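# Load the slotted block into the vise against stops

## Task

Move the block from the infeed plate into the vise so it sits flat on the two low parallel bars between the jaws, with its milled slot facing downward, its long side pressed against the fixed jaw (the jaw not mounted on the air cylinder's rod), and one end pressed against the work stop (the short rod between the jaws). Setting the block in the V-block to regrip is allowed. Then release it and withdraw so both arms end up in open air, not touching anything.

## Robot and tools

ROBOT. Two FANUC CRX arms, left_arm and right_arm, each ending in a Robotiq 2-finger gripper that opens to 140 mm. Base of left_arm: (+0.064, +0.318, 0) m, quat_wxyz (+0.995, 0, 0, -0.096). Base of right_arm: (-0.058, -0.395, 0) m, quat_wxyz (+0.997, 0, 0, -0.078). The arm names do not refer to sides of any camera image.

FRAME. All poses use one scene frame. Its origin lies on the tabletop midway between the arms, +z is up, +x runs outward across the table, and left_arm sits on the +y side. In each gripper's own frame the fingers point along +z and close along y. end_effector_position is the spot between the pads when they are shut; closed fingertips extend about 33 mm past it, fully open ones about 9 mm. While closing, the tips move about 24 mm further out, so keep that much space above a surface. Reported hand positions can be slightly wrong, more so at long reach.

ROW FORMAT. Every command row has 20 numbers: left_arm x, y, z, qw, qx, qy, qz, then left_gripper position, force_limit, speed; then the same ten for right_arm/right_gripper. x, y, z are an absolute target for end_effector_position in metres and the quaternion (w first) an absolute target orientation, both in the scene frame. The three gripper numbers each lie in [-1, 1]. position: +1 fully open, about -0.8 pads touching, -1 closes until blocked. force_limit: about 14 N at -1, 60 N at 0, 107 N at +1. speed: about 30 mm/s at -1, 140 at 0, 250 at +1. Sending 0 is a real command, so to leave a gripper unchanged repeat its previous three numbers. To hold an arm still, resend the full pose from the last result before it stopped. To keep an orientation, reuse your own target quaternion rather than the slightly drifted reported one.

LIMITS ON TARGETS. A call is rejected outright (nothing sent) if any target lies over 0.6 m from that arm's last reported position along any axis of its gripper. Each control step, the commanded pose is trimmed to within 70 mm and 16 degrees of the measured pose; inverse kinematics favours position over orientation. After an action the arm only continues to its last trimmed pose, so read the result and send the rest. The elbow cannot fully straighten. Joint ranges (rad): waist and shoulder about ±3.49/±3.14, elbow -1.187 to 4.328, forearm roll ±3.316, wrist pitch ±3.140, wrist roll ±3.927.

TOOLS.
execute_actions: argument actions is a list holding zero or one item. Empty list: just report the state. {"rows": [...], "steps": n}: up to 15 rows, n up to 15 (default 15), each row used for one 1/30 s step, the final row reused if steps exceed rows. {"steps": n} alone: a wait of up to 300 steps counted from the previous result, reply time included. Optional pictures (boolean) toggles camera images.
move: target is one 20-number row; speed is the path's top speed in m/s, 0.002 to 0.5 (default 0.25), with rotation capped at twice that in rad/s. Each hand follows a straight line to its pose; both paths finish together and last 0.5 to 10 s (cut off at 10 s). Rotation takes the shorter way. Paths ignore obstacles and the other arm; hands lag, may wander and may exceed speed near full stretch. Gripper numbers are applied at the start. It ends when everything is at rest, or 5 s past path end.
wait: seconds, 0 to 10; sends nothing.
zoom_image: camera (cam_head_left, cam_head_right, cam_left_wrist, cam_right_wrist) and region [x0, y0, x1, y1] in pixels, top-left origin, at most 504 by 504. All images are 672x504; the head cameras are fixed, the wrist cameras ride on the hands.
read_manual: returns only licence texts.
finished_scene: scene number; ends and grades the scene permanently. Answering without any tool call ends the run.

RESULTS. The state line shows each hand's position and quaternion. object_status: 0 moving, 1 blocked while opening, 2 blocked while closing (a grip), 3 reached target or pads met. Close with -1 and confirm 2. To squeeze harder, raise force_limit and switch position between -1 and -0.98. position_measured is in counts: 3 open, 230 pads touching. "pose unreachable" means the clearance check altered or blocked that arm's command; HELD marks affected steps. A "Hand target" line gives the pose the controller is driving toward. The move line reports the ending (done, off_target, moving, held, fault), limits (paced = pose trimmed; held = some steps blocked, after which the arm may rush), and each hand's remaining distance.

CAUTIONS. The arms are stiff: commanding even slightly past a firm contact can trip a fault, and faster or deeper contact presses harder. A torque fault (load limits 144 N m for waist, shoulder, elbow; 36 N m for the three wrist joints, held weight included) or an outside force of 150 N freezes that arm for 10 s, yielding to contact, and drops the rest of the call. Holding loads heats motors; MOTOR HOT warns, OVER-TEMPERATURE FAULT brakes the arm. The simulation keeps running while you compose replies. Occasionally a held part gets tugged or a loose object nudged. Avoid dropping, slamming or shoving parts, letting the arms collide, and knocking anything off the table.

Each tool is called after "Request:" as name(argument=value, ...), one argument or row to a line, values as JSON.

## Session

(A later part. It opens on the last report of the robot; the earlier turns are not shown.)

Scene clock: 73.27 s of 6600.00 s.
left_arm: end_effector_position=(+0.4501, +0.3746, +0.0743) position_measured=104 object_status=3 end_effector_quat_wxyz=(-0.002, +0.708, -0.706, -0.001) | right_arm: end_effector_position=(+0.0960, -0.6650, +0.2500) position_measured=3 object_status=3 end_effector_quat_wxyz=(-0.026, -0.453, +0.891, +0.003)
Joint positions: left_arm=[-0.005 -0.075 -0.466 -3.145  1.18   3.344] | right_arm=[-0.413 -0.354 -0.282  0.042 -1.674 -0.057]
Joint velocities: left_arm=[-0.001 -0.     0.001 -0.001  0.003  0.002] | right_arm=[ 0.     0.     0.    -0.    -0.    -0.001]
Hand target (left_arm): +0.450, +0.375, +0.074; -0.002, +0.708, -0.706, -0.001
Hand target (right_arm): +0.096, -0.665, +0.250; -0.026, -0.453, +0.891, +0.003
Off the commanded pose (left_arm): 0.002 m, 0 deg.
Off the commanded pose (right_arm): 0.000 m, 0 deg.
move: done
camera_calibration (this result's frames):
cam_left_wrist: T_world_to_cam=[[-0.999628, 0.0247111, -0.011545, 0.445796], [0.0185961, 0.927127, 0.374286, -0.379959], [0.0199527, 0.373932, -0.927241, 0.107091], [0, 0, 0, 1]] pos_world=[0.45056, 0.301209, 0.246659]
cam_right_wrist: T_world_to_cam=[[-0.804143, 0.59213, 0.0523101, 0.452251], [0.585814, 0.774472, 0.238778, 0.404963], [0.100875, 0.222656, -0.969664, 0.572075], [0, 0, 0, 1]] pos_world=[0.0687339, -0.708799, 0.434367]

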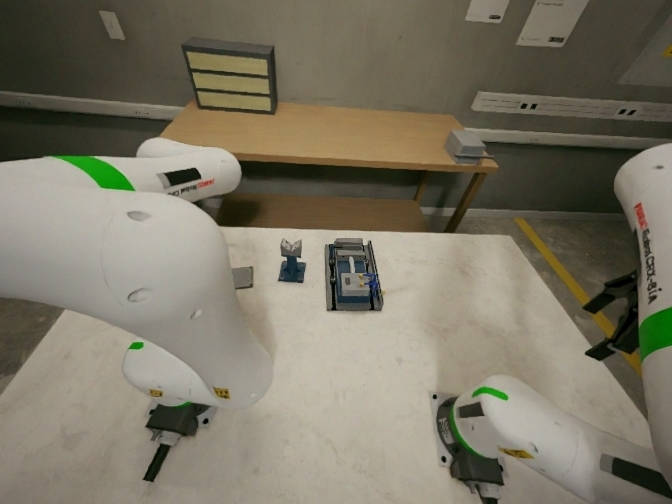

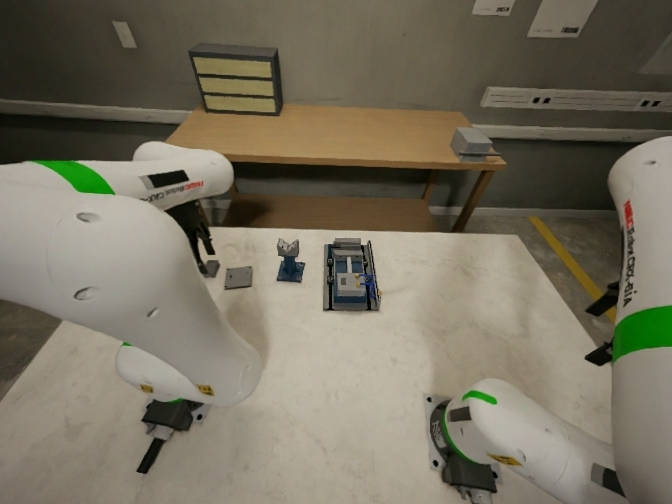

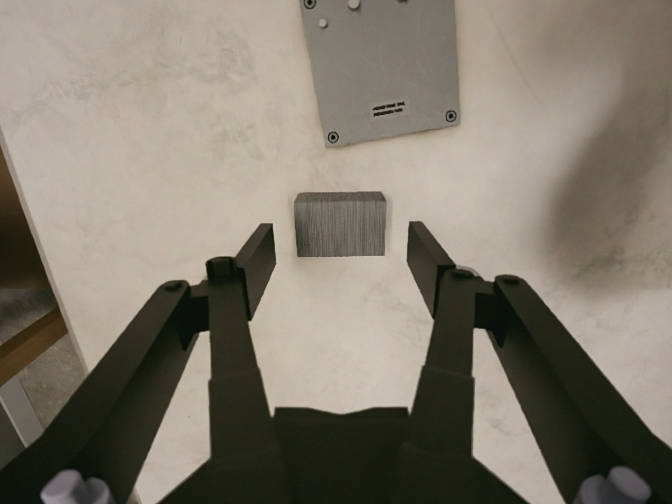

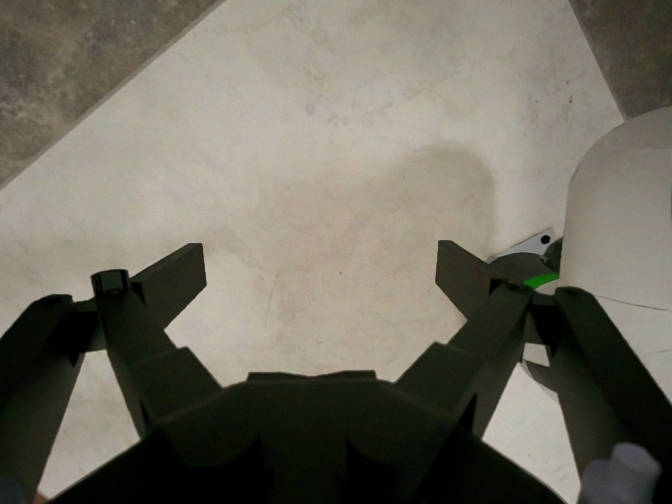

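Request:
move(
  target=[0.45,0.372,0.046,0,0.707,-0.707,0,0.2,0.5,-0.5,0.096,-0.665,0.25,-0.026,-0.453,0.891,0.003,1,0,0],
  speed=0.1,
)

Request:
move(
  target=[0.45,0.372,0.046,0,0.707,-0.707,0,-1,0.5,-0.5,0.096,-0.665,0.25,-0.026,-0.453,0.891,0.003,1,0,0],
)

Request:
move(
  target=[0.45,0.3,0.26,0,0.38,-0.92,0,-1,0.5,-0.5,0.096,-0.665,0.25,-0.026,-0.453,0.891,0.003,1,0,0],
)

Request:
move(
  target=[0.53,-0.1,0.26,0,0,1,0,-1,0.5,-0.5,0.096,-0.665,0.25,-0.026,-0.453,0.891,0.003,1,0,0],
)

Request:
move(
  target=[0.54,-0.15,0.18,0,0,1,0,-1,0.5,-0.5,0.096,-0.665,0.25,-0.026,-0.453,0.891,0.003,1,0,0],
)

Scene clock: 80.47 s of 6600.00 s.
left_arm: end_effector_position=(+0.4500, +0.3720, +0.0461) position_measured=104 object_status=3 end_effector_quat_wxyz=(-0.000, +0.707, -0.707, +0.000) | right_arm: end_effector_position=(+0.0960, -0.6650, +0.2500) position_measured=3 object_status=3 end_effector_quat_wxyz=(-0.026, -0.453, +0.891, +0.003)
Joint positions: left_arm=[-0.009 -0.043 -0.506 -3.142  1.108  3.343] | right_arm=[-0.413 -0.354 -0.282  0.042 -1.674 -0.057]
Joint velocities: left_arm=[ 0.    -0.    -0.001  0.     0.    -0.   ] | right_arm=[ 0.    -0.    -0.001  0.    -0.     0.   ]
Hand target (left_arm): +0.450, +0.372, +0.046; +0.000, +0.707, -0.707, +0.000
Hand target (right_arm): +0.096, -0.665, +0.250; -0.026, -0.453, +0.891, +0.003
Off the commanded pose (left_arm): 0.000 m, 0 deg.
Off the commanded pose (right_arm): 0.000 m, 0 deg.
After step 90, 3.47 s passed at rest.
move: done
camera_calibration (this result's frames):
cam_left_wrist: T_world_to_cam=[[-0.999578, 0.0272648, -0.00998703, 0.444363], [0.0216133, 0.928328, 0.371134, -0.368608], [0.0193901, 0.370761, -0.928526, 0.0834184], [0, 0, 0, 1]] pos_world=[0.450524, 0.299145, 0.218697]
cam_right_wrist: T_world_to_cam=[[-0.804143, 0.592129, 0.0523104, 0.452251], [0.585814, 0.774472, 0.238778, 0.404963], [0.100874, 0.222656, -0.969664, 0.572075], [0, 0, 0, 1]] pos_world=[0.0687339, -0.708799, 0.434367]

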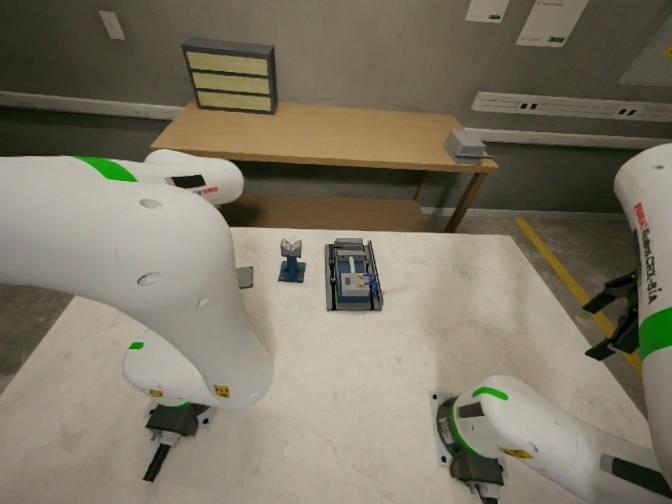

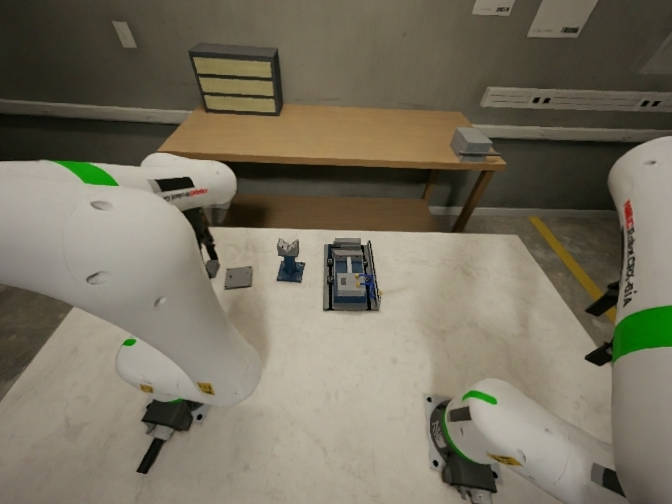

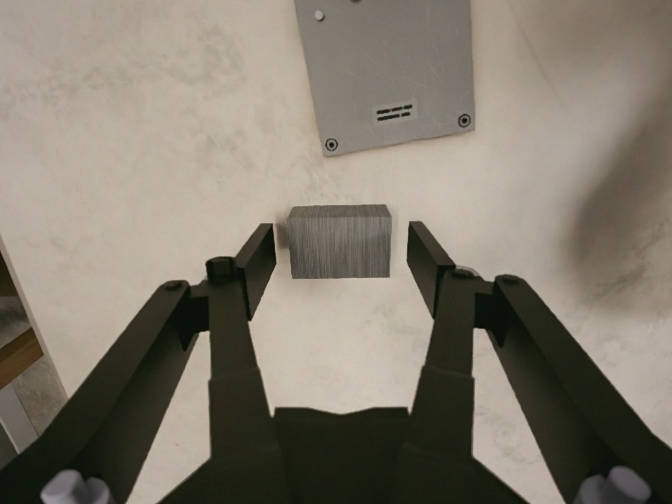

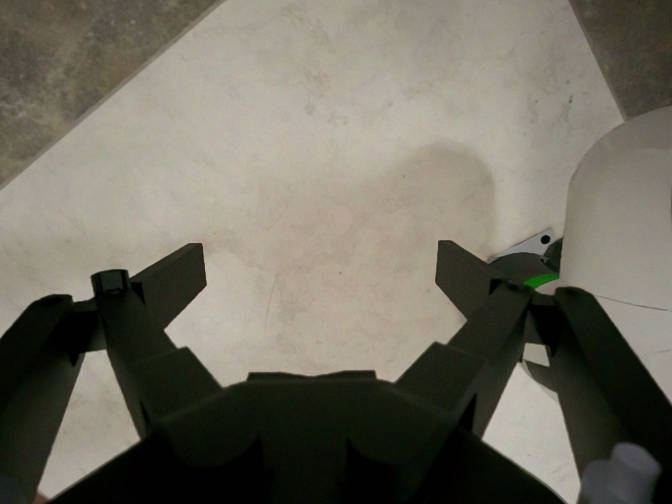

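Scene clock: 81.17 s of 6600.00 s.
left_arm: end_effector_position=(+0.4500, +0.3720, +0.0461) position_measured=145 object_status=2 end_effector_quat_wxyz=(-0.000, +0.707, -0.707, +0.000) | right_arm: end_effector_position=(+0.0960, -0.6650, +0.2500) position_measured=3 object_status=3 end_effector_quat_wxyz=(-0.026, -0.453, +0.891, +0.003)
Joint positions: left_arm=[-0.009 -0.043 -0.506 -3.142  1.108  3.343] | right_arm=[-0.413 -0.354 -0.282  0.042 -1.674 -0.057]
Joint velocities: left_arm=[-0.     0.001  0.002 -0.    -0.003  0.001] | right_arm=[-0.    -0.001  0.    -0.    -0.     0.   ]
Hand target (left_arm): +0.450, +0.372, +0.046; +0.000, +0.707, -0.707, +0.000
Hand target (right_arm): +0.096, -0.665, +0.250; -0.026, -0.453, +0.891, +0.003
Off the commanded pose (left_arm): 0.000 m, 0 deg.
Off the commanded pose (right_arm): 0.000 m, 0 deg.
move: done
camera_calibration (this result's frames):
cam_left_wrist: T_world_to_cam=[[-0.999576, 0.0272997, -0.0101093, 0.444418], [0.0216005, 0.928332, 0.371125, -0.368594], [0.0195164, 0.370749, -0.928528, 0.0833849], [0, 0, 0, 1]] pos_world=[0.450564, 0.29913, 0.218712]
cam_right_wrist: T_world_to_cam=[[-0.804143, 0.592129, 0.0523105, 0.452251], [0.585814, 0.774472, 0.238778, 0.404963], [0.100874, 0.222656, -0.969664, 0.572075], [0, 0, 0, 1]] pos_world=[0.068734, -0.708799, 0.434367]

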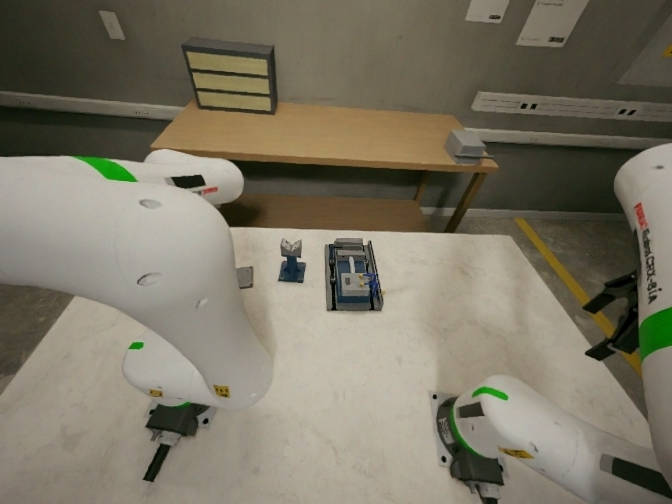

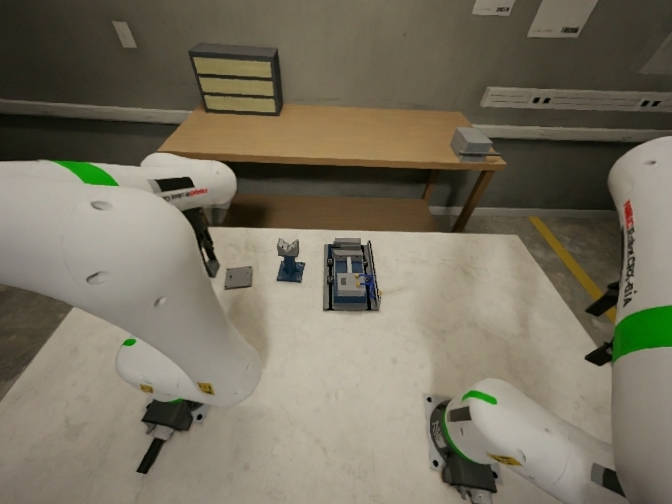

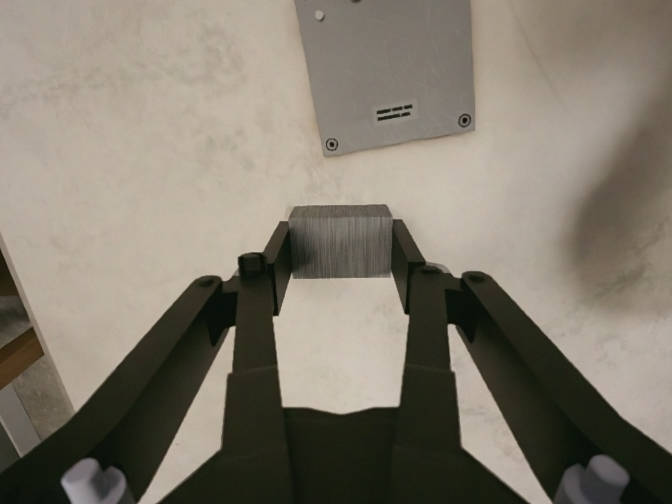

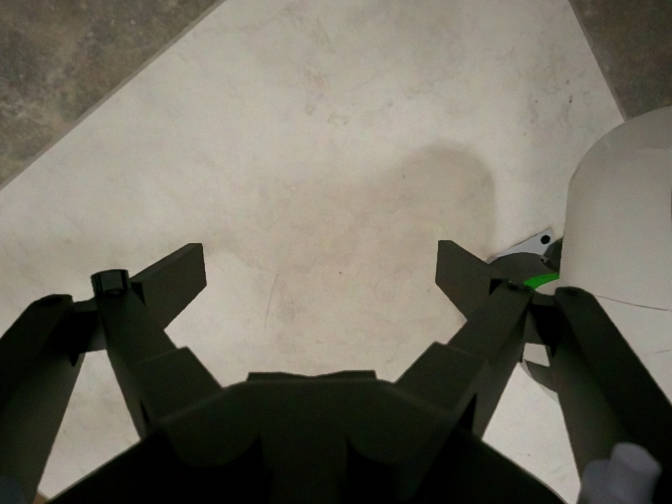

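Scene clock: 83.13 s of 6600.00 s.
left_arm: end_effector_position=(+0.4504, +0.3004, +0.2599) position_measured=146 object_status=2 end_effector_quat_wxyz=(+0.000, -0.382, +0.924, +0.000) | right_arm: end_effector_position=(+0.0960, -0.6650, +0.2500) position_measured=3 object_status=3 end_effector_quat_wxyz=(-0.026, -0.453, +0.891, +0.003)
Joint positions: left_arm=[-0.197 -0.16  -0.098 -3.143  1.632  2.745] | right_arm=[-0.413 -0.354 -0.282  0.042 -1.674 -0.057]
Joint velocities: left_arm=[ 0.     0.001  0.001 -0.     0.001 -0.   ] | right_arm=[-0.     0.001  0.    -0.001  0.     0.   ]
Hand target (left_arm): +0.450, +0.300, +0.260; +0.000, -0.382, +0.924, +0.000
Hand target (right_arm): +0.096, -0.665, +0.250; -0.026, -0.453, +0.891, +0.003
Off the commanded pose (left_arm): 0.001 m, 0 deg.
Off the commanded pose (right_arm): 0.000 m, 0 deg.
move: done
camera_calibration (this result's frames):
cam_left_wrist: T_world_to_cam=[[-0.686641, 0.726933, -0.00968753, 0.0977163], [0.672316, 0.640008, 0.371996, -0.588185], [0.276616, 0.248915, -0.928184, 0.229126], [0, 0, 0, 1]] pos_world=[0.399162, 0.248377, 0.43242]
cam_right_wrist: T_world_to_cam=[[-0.804143, 0.592129, 0.0523103, 0.452251], [0.585814, 0.774472, 0.238778, 0.404963], [0.100874, 0.222656, -0.969664, 0.572075], [0, 0, 0, 1]] pos_world=[0.0687339, -0.708799, 0.434367]

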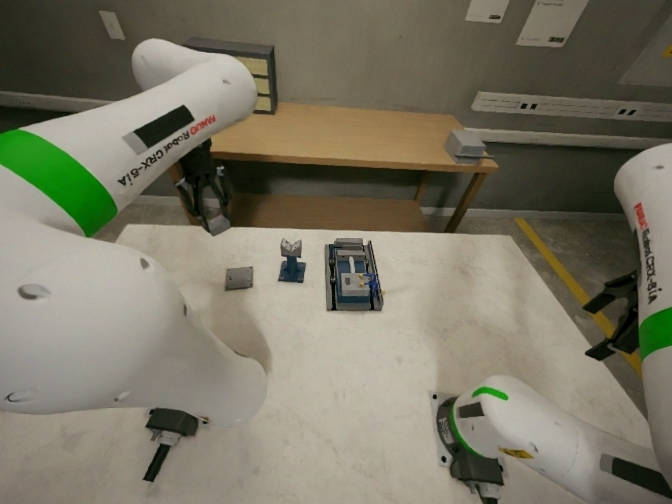

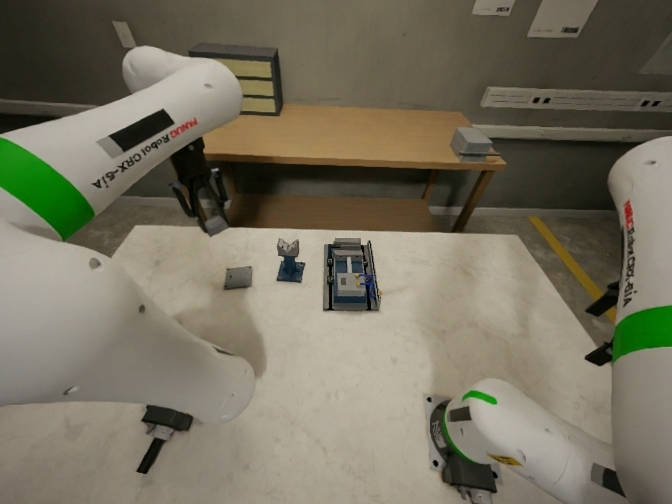

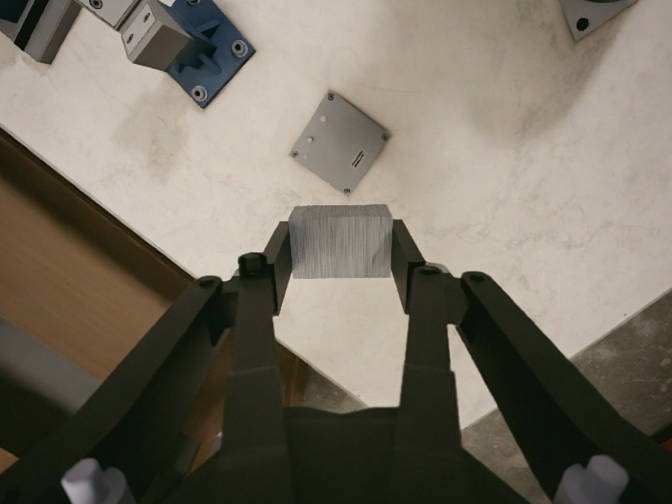

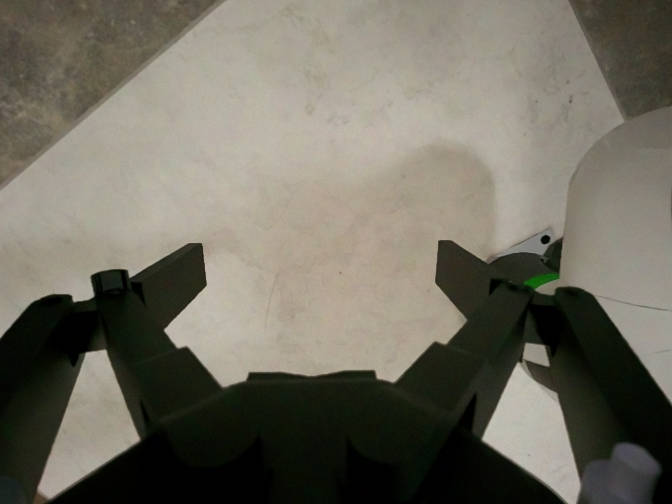

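Scene clock: 85.23 s of 6600.00 s.
left_arm: end_effector_position=(+0.5310, -0.0994, +0.2605) position_measured=146 object_status=2 end_effector_quat_wxyz=(+0.001, -0.000, +1.000, +0.001) | right_arm: end_effector_position=(+0.0960, -0.6650, +0.2500) position_measured=3 object_status=3 end_effector_quat_wxyz=(-0.026, -0.453, +0.891, +0.003)
Joint positions: left_arm=[-0.748  0.476  0.633 -3.144  1.728  2.511] | right_arm=[-0.413 -0.354 -0.282  0.042 -1.674 -0.057]
Joint velocities: left_arm=[ 0.001  0.001  0.001  0.    -0.     0.   ] | right_arm=[ 0.    -0.001 -0.     0.001  0.     0.   ]
Hand target (left_arm): +0.531, -0.099, +0.260; +0.001, -0.000, +1.000, +0.001
Hand target (right_arm): +0.096, -0.665, +0.250; -0.026, -0.453, +0.891, +0.003
Off the commanded pose (left_arm): 0.001 m, 0 deg.
Off the commanded pose (right_arm): 0.000 m, 0 deg.
move: done
camera_calibration (this result's frames):
cam_left_wrist: T_world_to_cam=[[0.0271477, 0.999594, -0.00866451, 0.0914177], [0.927579, -0.0219589, 0.372981, -0.588303], [0.372639, -0.0181626, -0.927799, 0.229329], [0, 0, 0, 1]] pos_world=[0.457759, -0.100134, 0.432989]
cam_right_wrist: T_world_to_cam=[[-0.804143, 0.592129, 0.0523104, 0.452251], [0.585814, 0.774472, 0.238778, 0.404963], [0.100874, 0.222656, -0.969664, 0.572075], [0, 0, 0, 1]] pos_world=[0.0687339, -0.708799, 0.434367]

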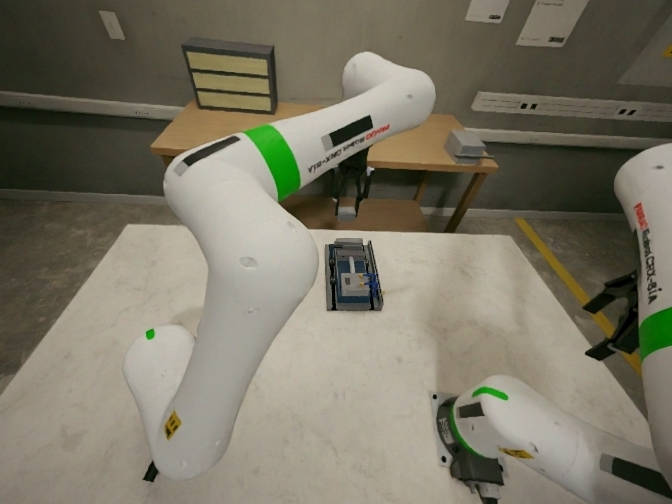

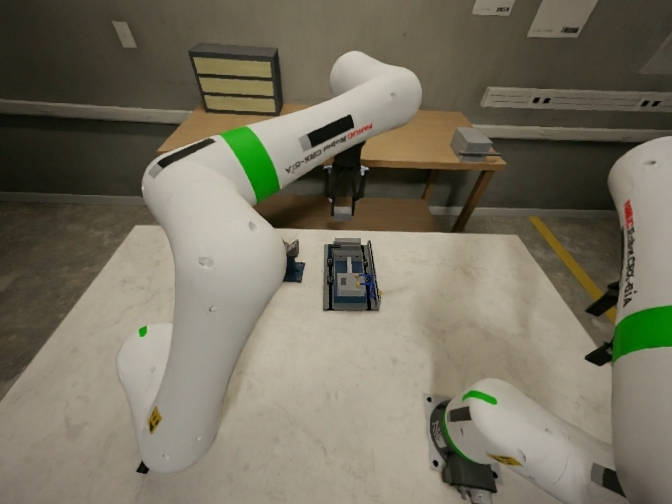

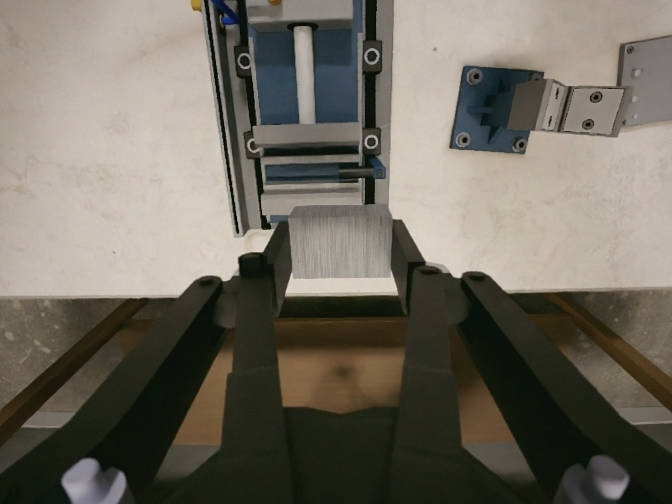

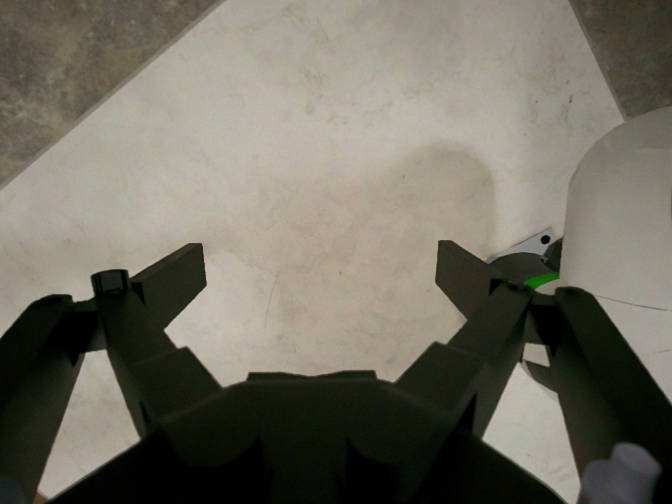

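Scene clock: 86.03 s of 6600.00 s.
left_arm: end_effector_position=(+0.5400, -0.1499, +0.1801) position_measured=146 object_status=2 end_effector_quat_wxyz=(+0.000, +0.000, +1.000, -0.000) | right_arm: end_effector_position=(+0.0960, -0.6650, +0.2500) position_measured=3 object_status=3 end_effector_quat_wxyz=(-0.026, -0.453, +0.891, +0.003)
Joint positions: left_arm=[-0.781  0.58   0.601 -3.142  1.591  2.544] | right_arm=[-0.413 -0.354 -0.282  0.042 -1.674 -0.057]
Joint velocities: left_arm=[ 0.     0.     0.001 -0.    -0.002  0.   ] | right_arm=[-0.    -0.001  0.     0.001 -0.     0.   ]
Hand target (left_arm): +0.540, -0.150, +0.180; +0.000, +0.000, +1.000, +0.000
Hand target (right_arm): +0.096, -0.665, +0.250; -0.026, -0.453, +0.891, +0.003
Off the commanded pose (left_arm): 0.000 m, 0 deg.
Off the commanded pose (right_arm): 0.000 m, 0 deg.
move: done
camera_calibration (this result's frames):
cam_left_wrist: T_world_to_cam=[[0.0273574, 0.999576, -0.00996478, 0.141156], [0.928262, -0.0217042, 0.371292, -0.567879], [0.370918, -0.0194075, -0.928463, 0.151293], [0, 0, 0, 1]] pos_world=[0.467162, -0.150485, 0.352726]
cam_right_wrist: T_world_to_cam=[[-0.804143, 0.592129, 0.0523103, 0.452251], [0.585814, 0.774472, 0.238778, 0.404963], [0.100874, 0.222656, -0.969664, 0.572075], [0, 0, 0, 1]] pos_world=[0.0687338, -0.708799, 0.434367]

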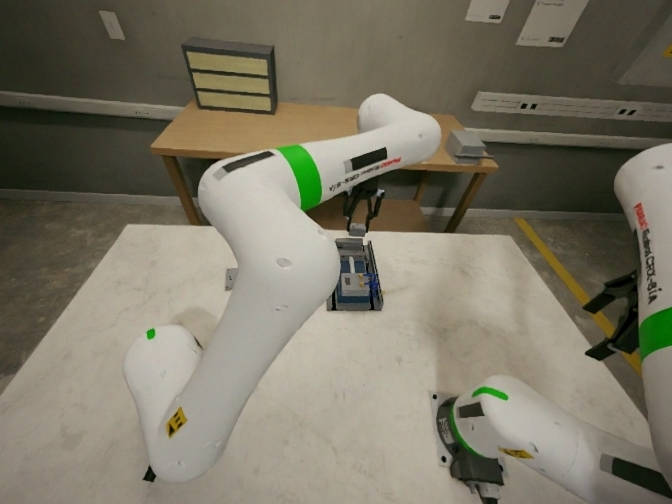

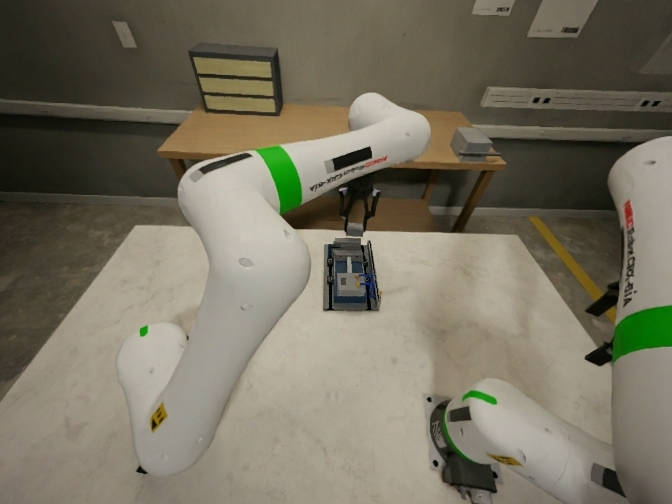

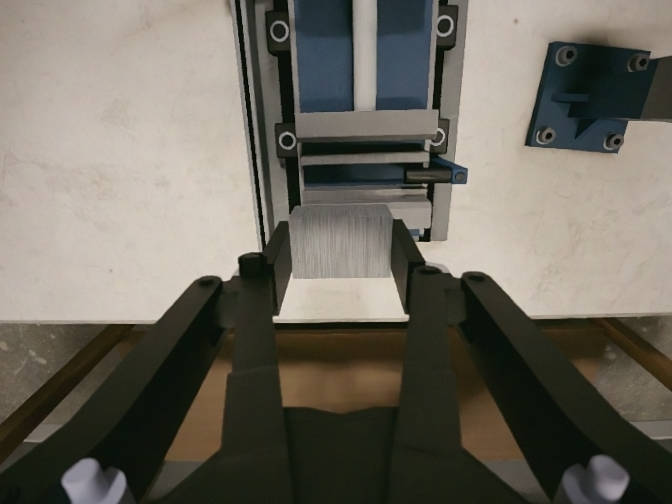

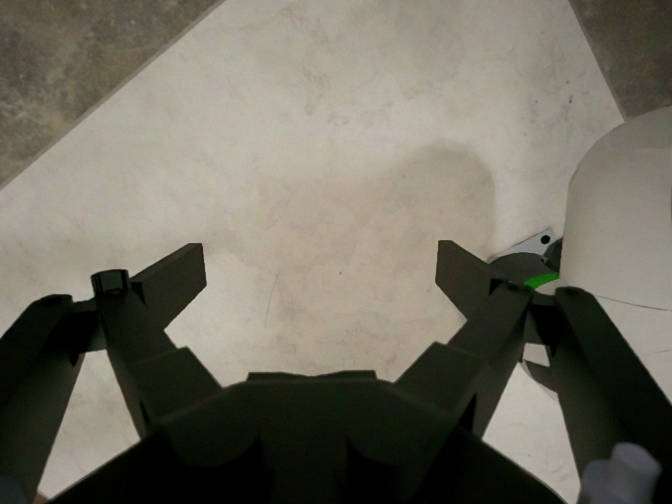

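Request:
move(
  target=[0.504,-0.15,0.165,0,0,1,0,-1,0.5,-0.5,0.096,-0.665,0.25,-0.026,-0.453,0.891,0.003,1,0,0],
  speed=0.1,
)

Request:
move(
  target=[0.504,-0.15,0.145,0,0,1,0,-1,0.5,-0.5,0.096,-0.665,0.25,-0.026,-0.453,0.891,0.003,1,0,0],
  speed=0.02,
)

Request:
zoom_image(
  camera="cam_head_right",
  region=[300,200,400,290],
)

Scene clock: 95.43 s of 6600.00 s.
left_arm: end_effector_position=(+0.5041, -0.1499, +0.1649) position_measured=146 object_status=2 end_effector_quat_wxyz=(+0.000, +0.000, +1.000, +0.000) | right_arm: end_effector_position=(+0.0960, -0.6650, +0.2500) position_measured=3 object_status=3 end_effector_quat_wxyz=(-0.026, -0.453, +0.891, +0.003)
Joint positions: left_arm=[-0.828  0.508  0.458 -3.142  1.52   2.591] | right_arm=[-0.413 -0.354 -0.282  0.042 -1.674 -0.057]
Joint velocities: left_arm=[-0.001 -0.001 -0.001 -0.001  0.     0.   ] | right_arm=[0.    0.001 0.001 0.001 0.    0.   ]
Hand target (left_arm): +0.504, -0.150, +0.165; +0.000, +0.000, +1.000, +0.000
Hand target (right_arm): +0.096, -0.665, +0.250; -0.026, -0.453, +0.891, +0.003
Off the commanded pose (left_arm): 0.000 m, 0 deg.
Off the commanded pose (right_arm): 0.000 m, 0 deg.
After step 90, 5.63 s passed at rest.
move: done
camera_calibration (this result's frames):
cam_left_wrist: T_world_to_cam=[[0.0272466, 0.99958, -0.00990554, 0.142002], [0.928257, -0.0216229, 0.37131, -0.52885], [0.37094, -0.0193119, -0.928456, 0.150571], [0, 0, 0, 1]] pos_world=[0.431187, -0.15047, 0.337573]
cam_right_wrist: T_world_to_cam=[[-0.804143, 0.592129, 0.0523113, 0.452251], [0.585814, 0.774472, 0.238778, 0.404963], [0.100874, 0.222656, -0.969664, 0.572075], [0, 0, 0, 1]] pos_world=[0.0687342, -0.7088, 0.434367]

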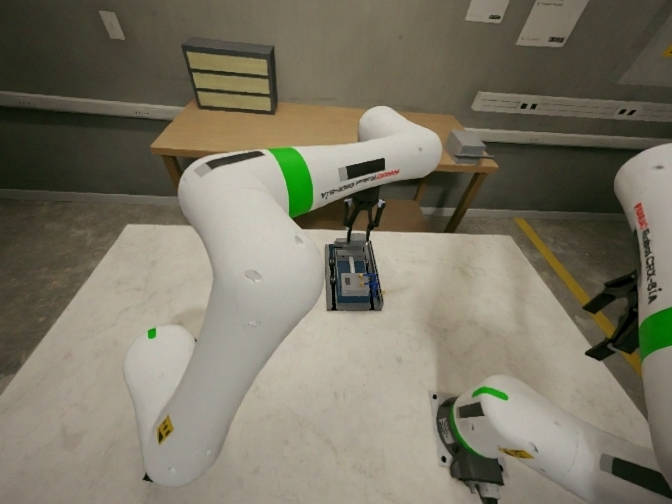

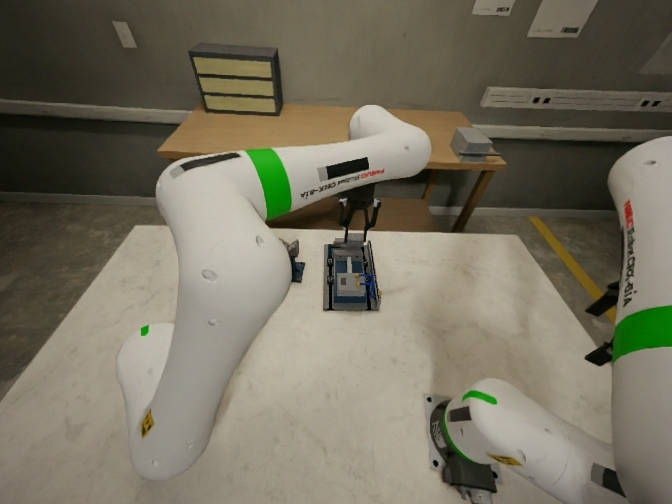

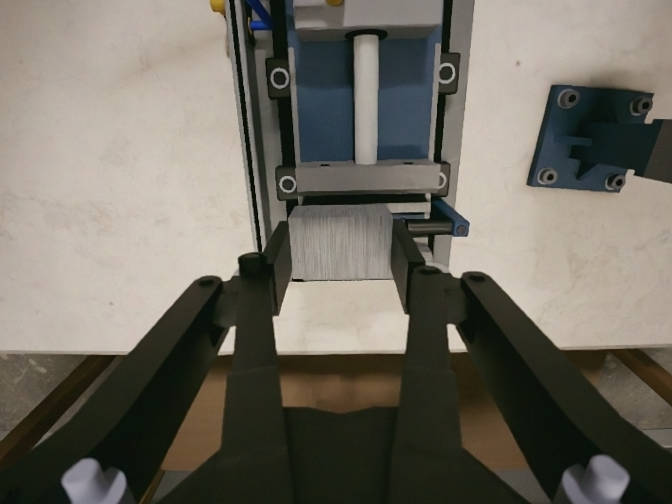

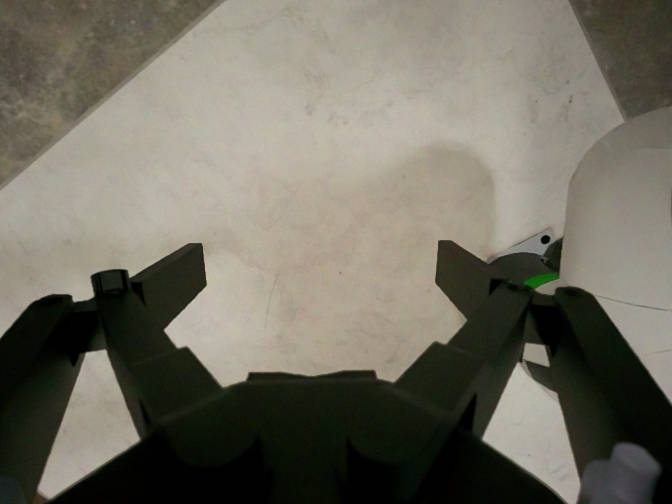

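Scene clock: 96.67 s of 6600.00 s.
left_arm: end_effector_position=(+0.5040, -0.1500, +0.1450) position_measured=146 object_status=2 end_effector_quat_wxyz=(-0.000, +0.000, +1.000, -0.000) | right_arm: end_effector_position=(+0.0960, -0.6650, +0.2500) position_measured=3 object_status=3 end_effector_quat_wxyz=(-0.026, -0.453, +0.891, +0.003)
Joint positions: left_arm=[-0.828  0.512  0.417 -3.142  1.476  2.591] | right_arm=[-0.413 -0.354 -0.282  0.042 -1.674 -0.057]
Joint velocities: left_arm=[ 0.    -0.    -0.     0.     0.001  0.   ] | right_arm=[ 0.  0. -0.  0. -0. -0.]
Hand target (left_arm): +0.504, -0.150, +0.145; -0.000, +0.000, +1.000, -0.000
Hand target (right_arm): +0.096, -0.665, +0.250; -0.026, -0.453, +0.891, +0.003
Off the commanded pose (left_arm): 0.000 m, 0 deg.
Off the commanded pose (right_arm): 0.000 m, 0 deg.
move: done
camera_calibration (this result's frames):
cam_left_wrist: T_world_to_cam=[[0.0272332, 0.999579, -0.00996846, 0.141904], [0.928336, -0.0215912, 0.371115, -0.52136], [0.370744, -0.0193607, -0.928533, 0.132184], [0, 0, 0, 1]] pos_world=[0.431126, -0.150542, 0.317637]
cam_right_wrist: T_world_to_cam=[[-0.804143, 0.592129, 0.0523116, 0.452251], [0.585814, 0.774472, 0.238778, 0.404963], [0.100873, 0.222656, -0.969664, 0.572075], [0, 0, 0, 1]] pos_world=[0.0687341, -0.7088, 0.434367]

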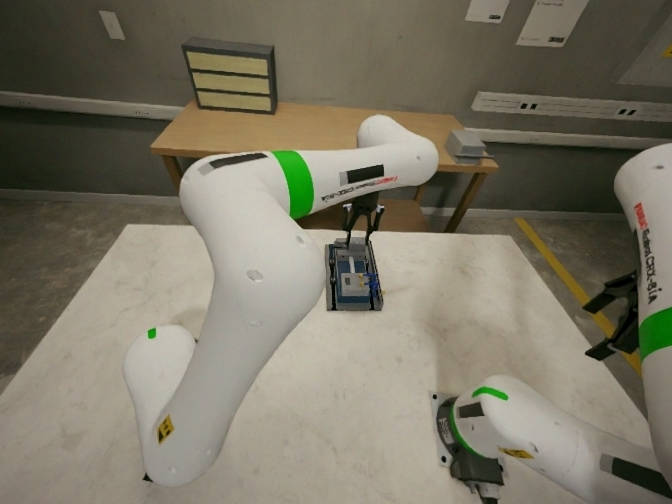

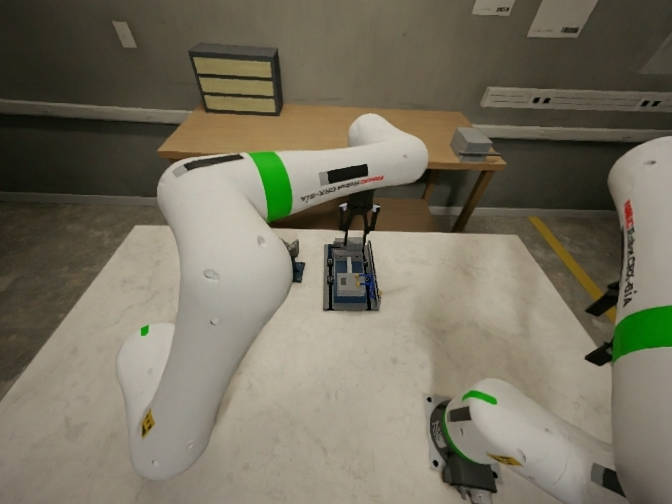

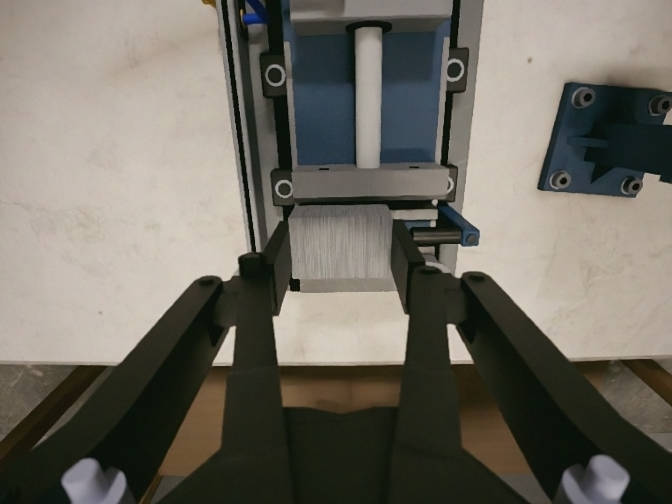

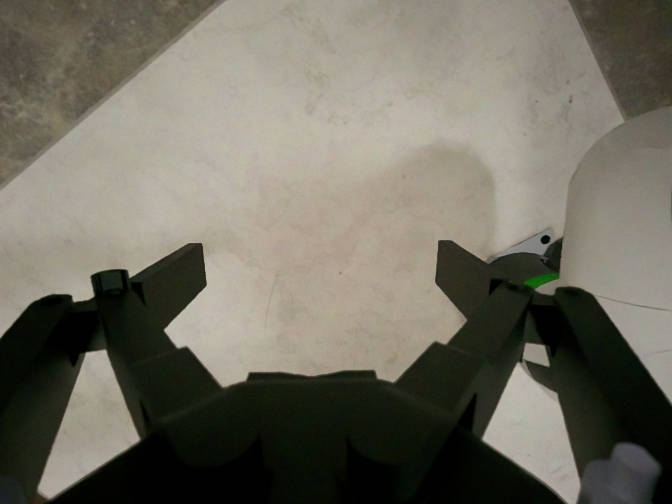

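Region (300, 200, 400, 290) of cam_head_right's 672x504 image, scaled by 5.040, with more detail than that image has; it fills the top 454 rows of this view, and the rest is white.

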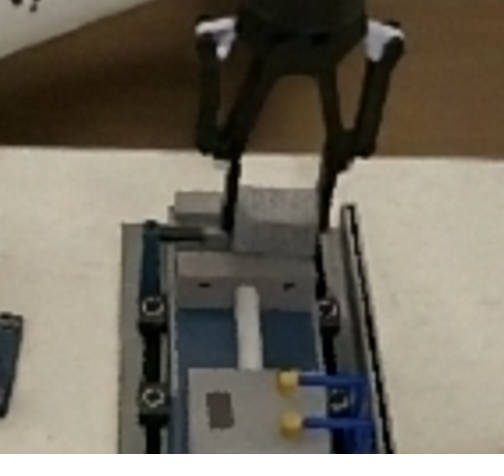

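Request:
move(
  target=[0.505,-0.148,0.13,0,0,1,0,-1,0.5,-0.5,0.096,-0.665,0.25,-0.026,-0.453,0.891,0.003,1,0,0],
  speed=0.015,
)

Request:
zoom_image(
  camera="cam_head_right",
  region=[300,200,400,290],
)

Scene clock: 100.80 s of 6600.00 s.
left_arm: end_effector_position=(+0.5050, -0.1480, +0.1300) position_measured=146 object_status=2 end_effector_quat_wxyz=(-0.000, +0.000, +1.000, +0.000) | right_arm: end_effector_position=(+0.0960, -0.6650, +0.2500) position_measured=3 object_status=3 end_effector_quat_wxyz=(-0.026, -0.453, +0.891, +0.003)
Joint positions: left_arm=[-0.825  0.515  0.386 -3.142  1.442  2.588] | right_arm=[-0.413 -0.354 -0.282  0.042 -1.674 -0.057]
Joint velocities: left_arm=[ 0.    -0.001  0.001  0.    -0.     0.   ] | right_arm=[-0. -0.  0. -0.  0. -0.]
Hand target (left_arm): +0.505, -0.148, +0.130; -0.000, +0.000, +1.000, -0.000
Hand target (right_arm): +0.096, -0.665, +0.250; -0.026, -0.453, +0.891, +0.003
Off the commanded pose (left_arm): 0.000 m, 0 deg.
Off the commanded pose (right_arm): 0.000 m, 0 deg.
move: done
camera_calibration (this result's frames):
cam_left_wrist: T_world_to_cam=[[0.0272238, 0.99958, -0.00995095, 0.13973], [0.928329, -0.0215886, 0.371133, -0.516684], [0.370762, -0.0193414, -0.928526, 0.117917], [0, 0, 0, 1]] pos_world=[0.432129, -0.148546, 0.302638]
cam_right_wrist: T_world_to_cam=[[-0.804143, 0.592129, 0.0523113, 0.452251], [0.585814, 0.774472, 0.238778, 0.404963], [0.100874, 0.222656, -0.969664, 0.572075], [0, 0, 0, 1]] pos_world=[0.0687342, -0.7088, 0.434367]

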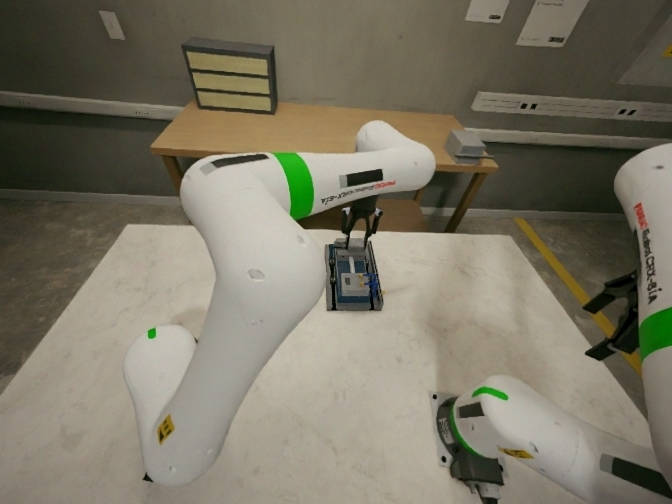

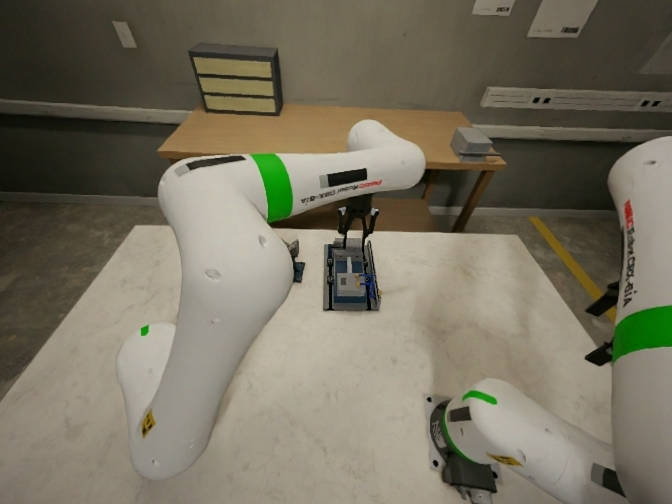

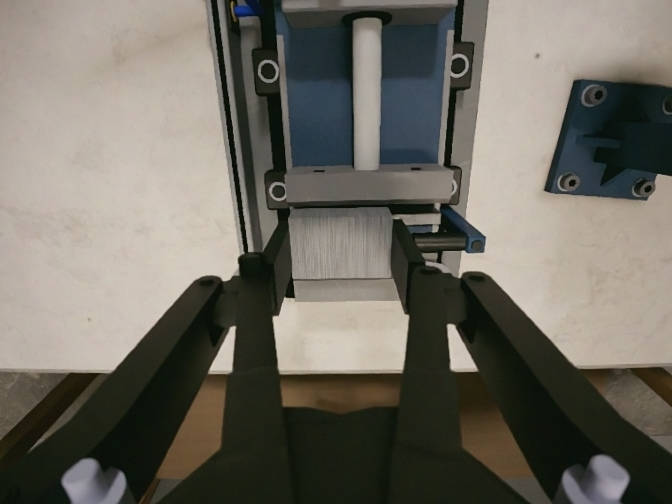

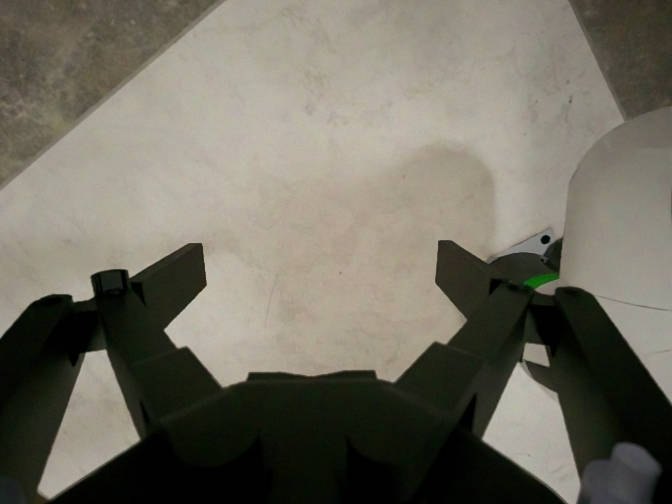

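Region (300, 200, 400, 290) of cam_head_right's 672x504 image, scaled by 5.040, with more detail than that image has; it fills the top 454 rows of this view, and the rest is white.

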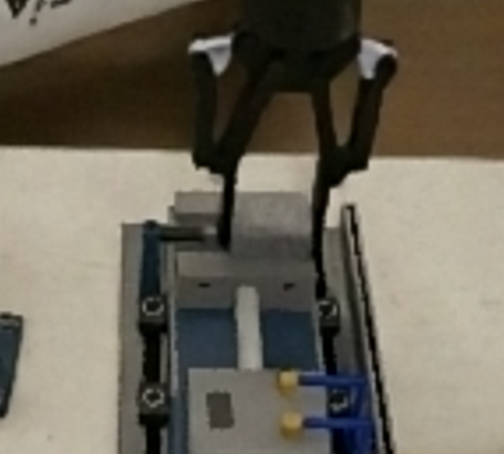

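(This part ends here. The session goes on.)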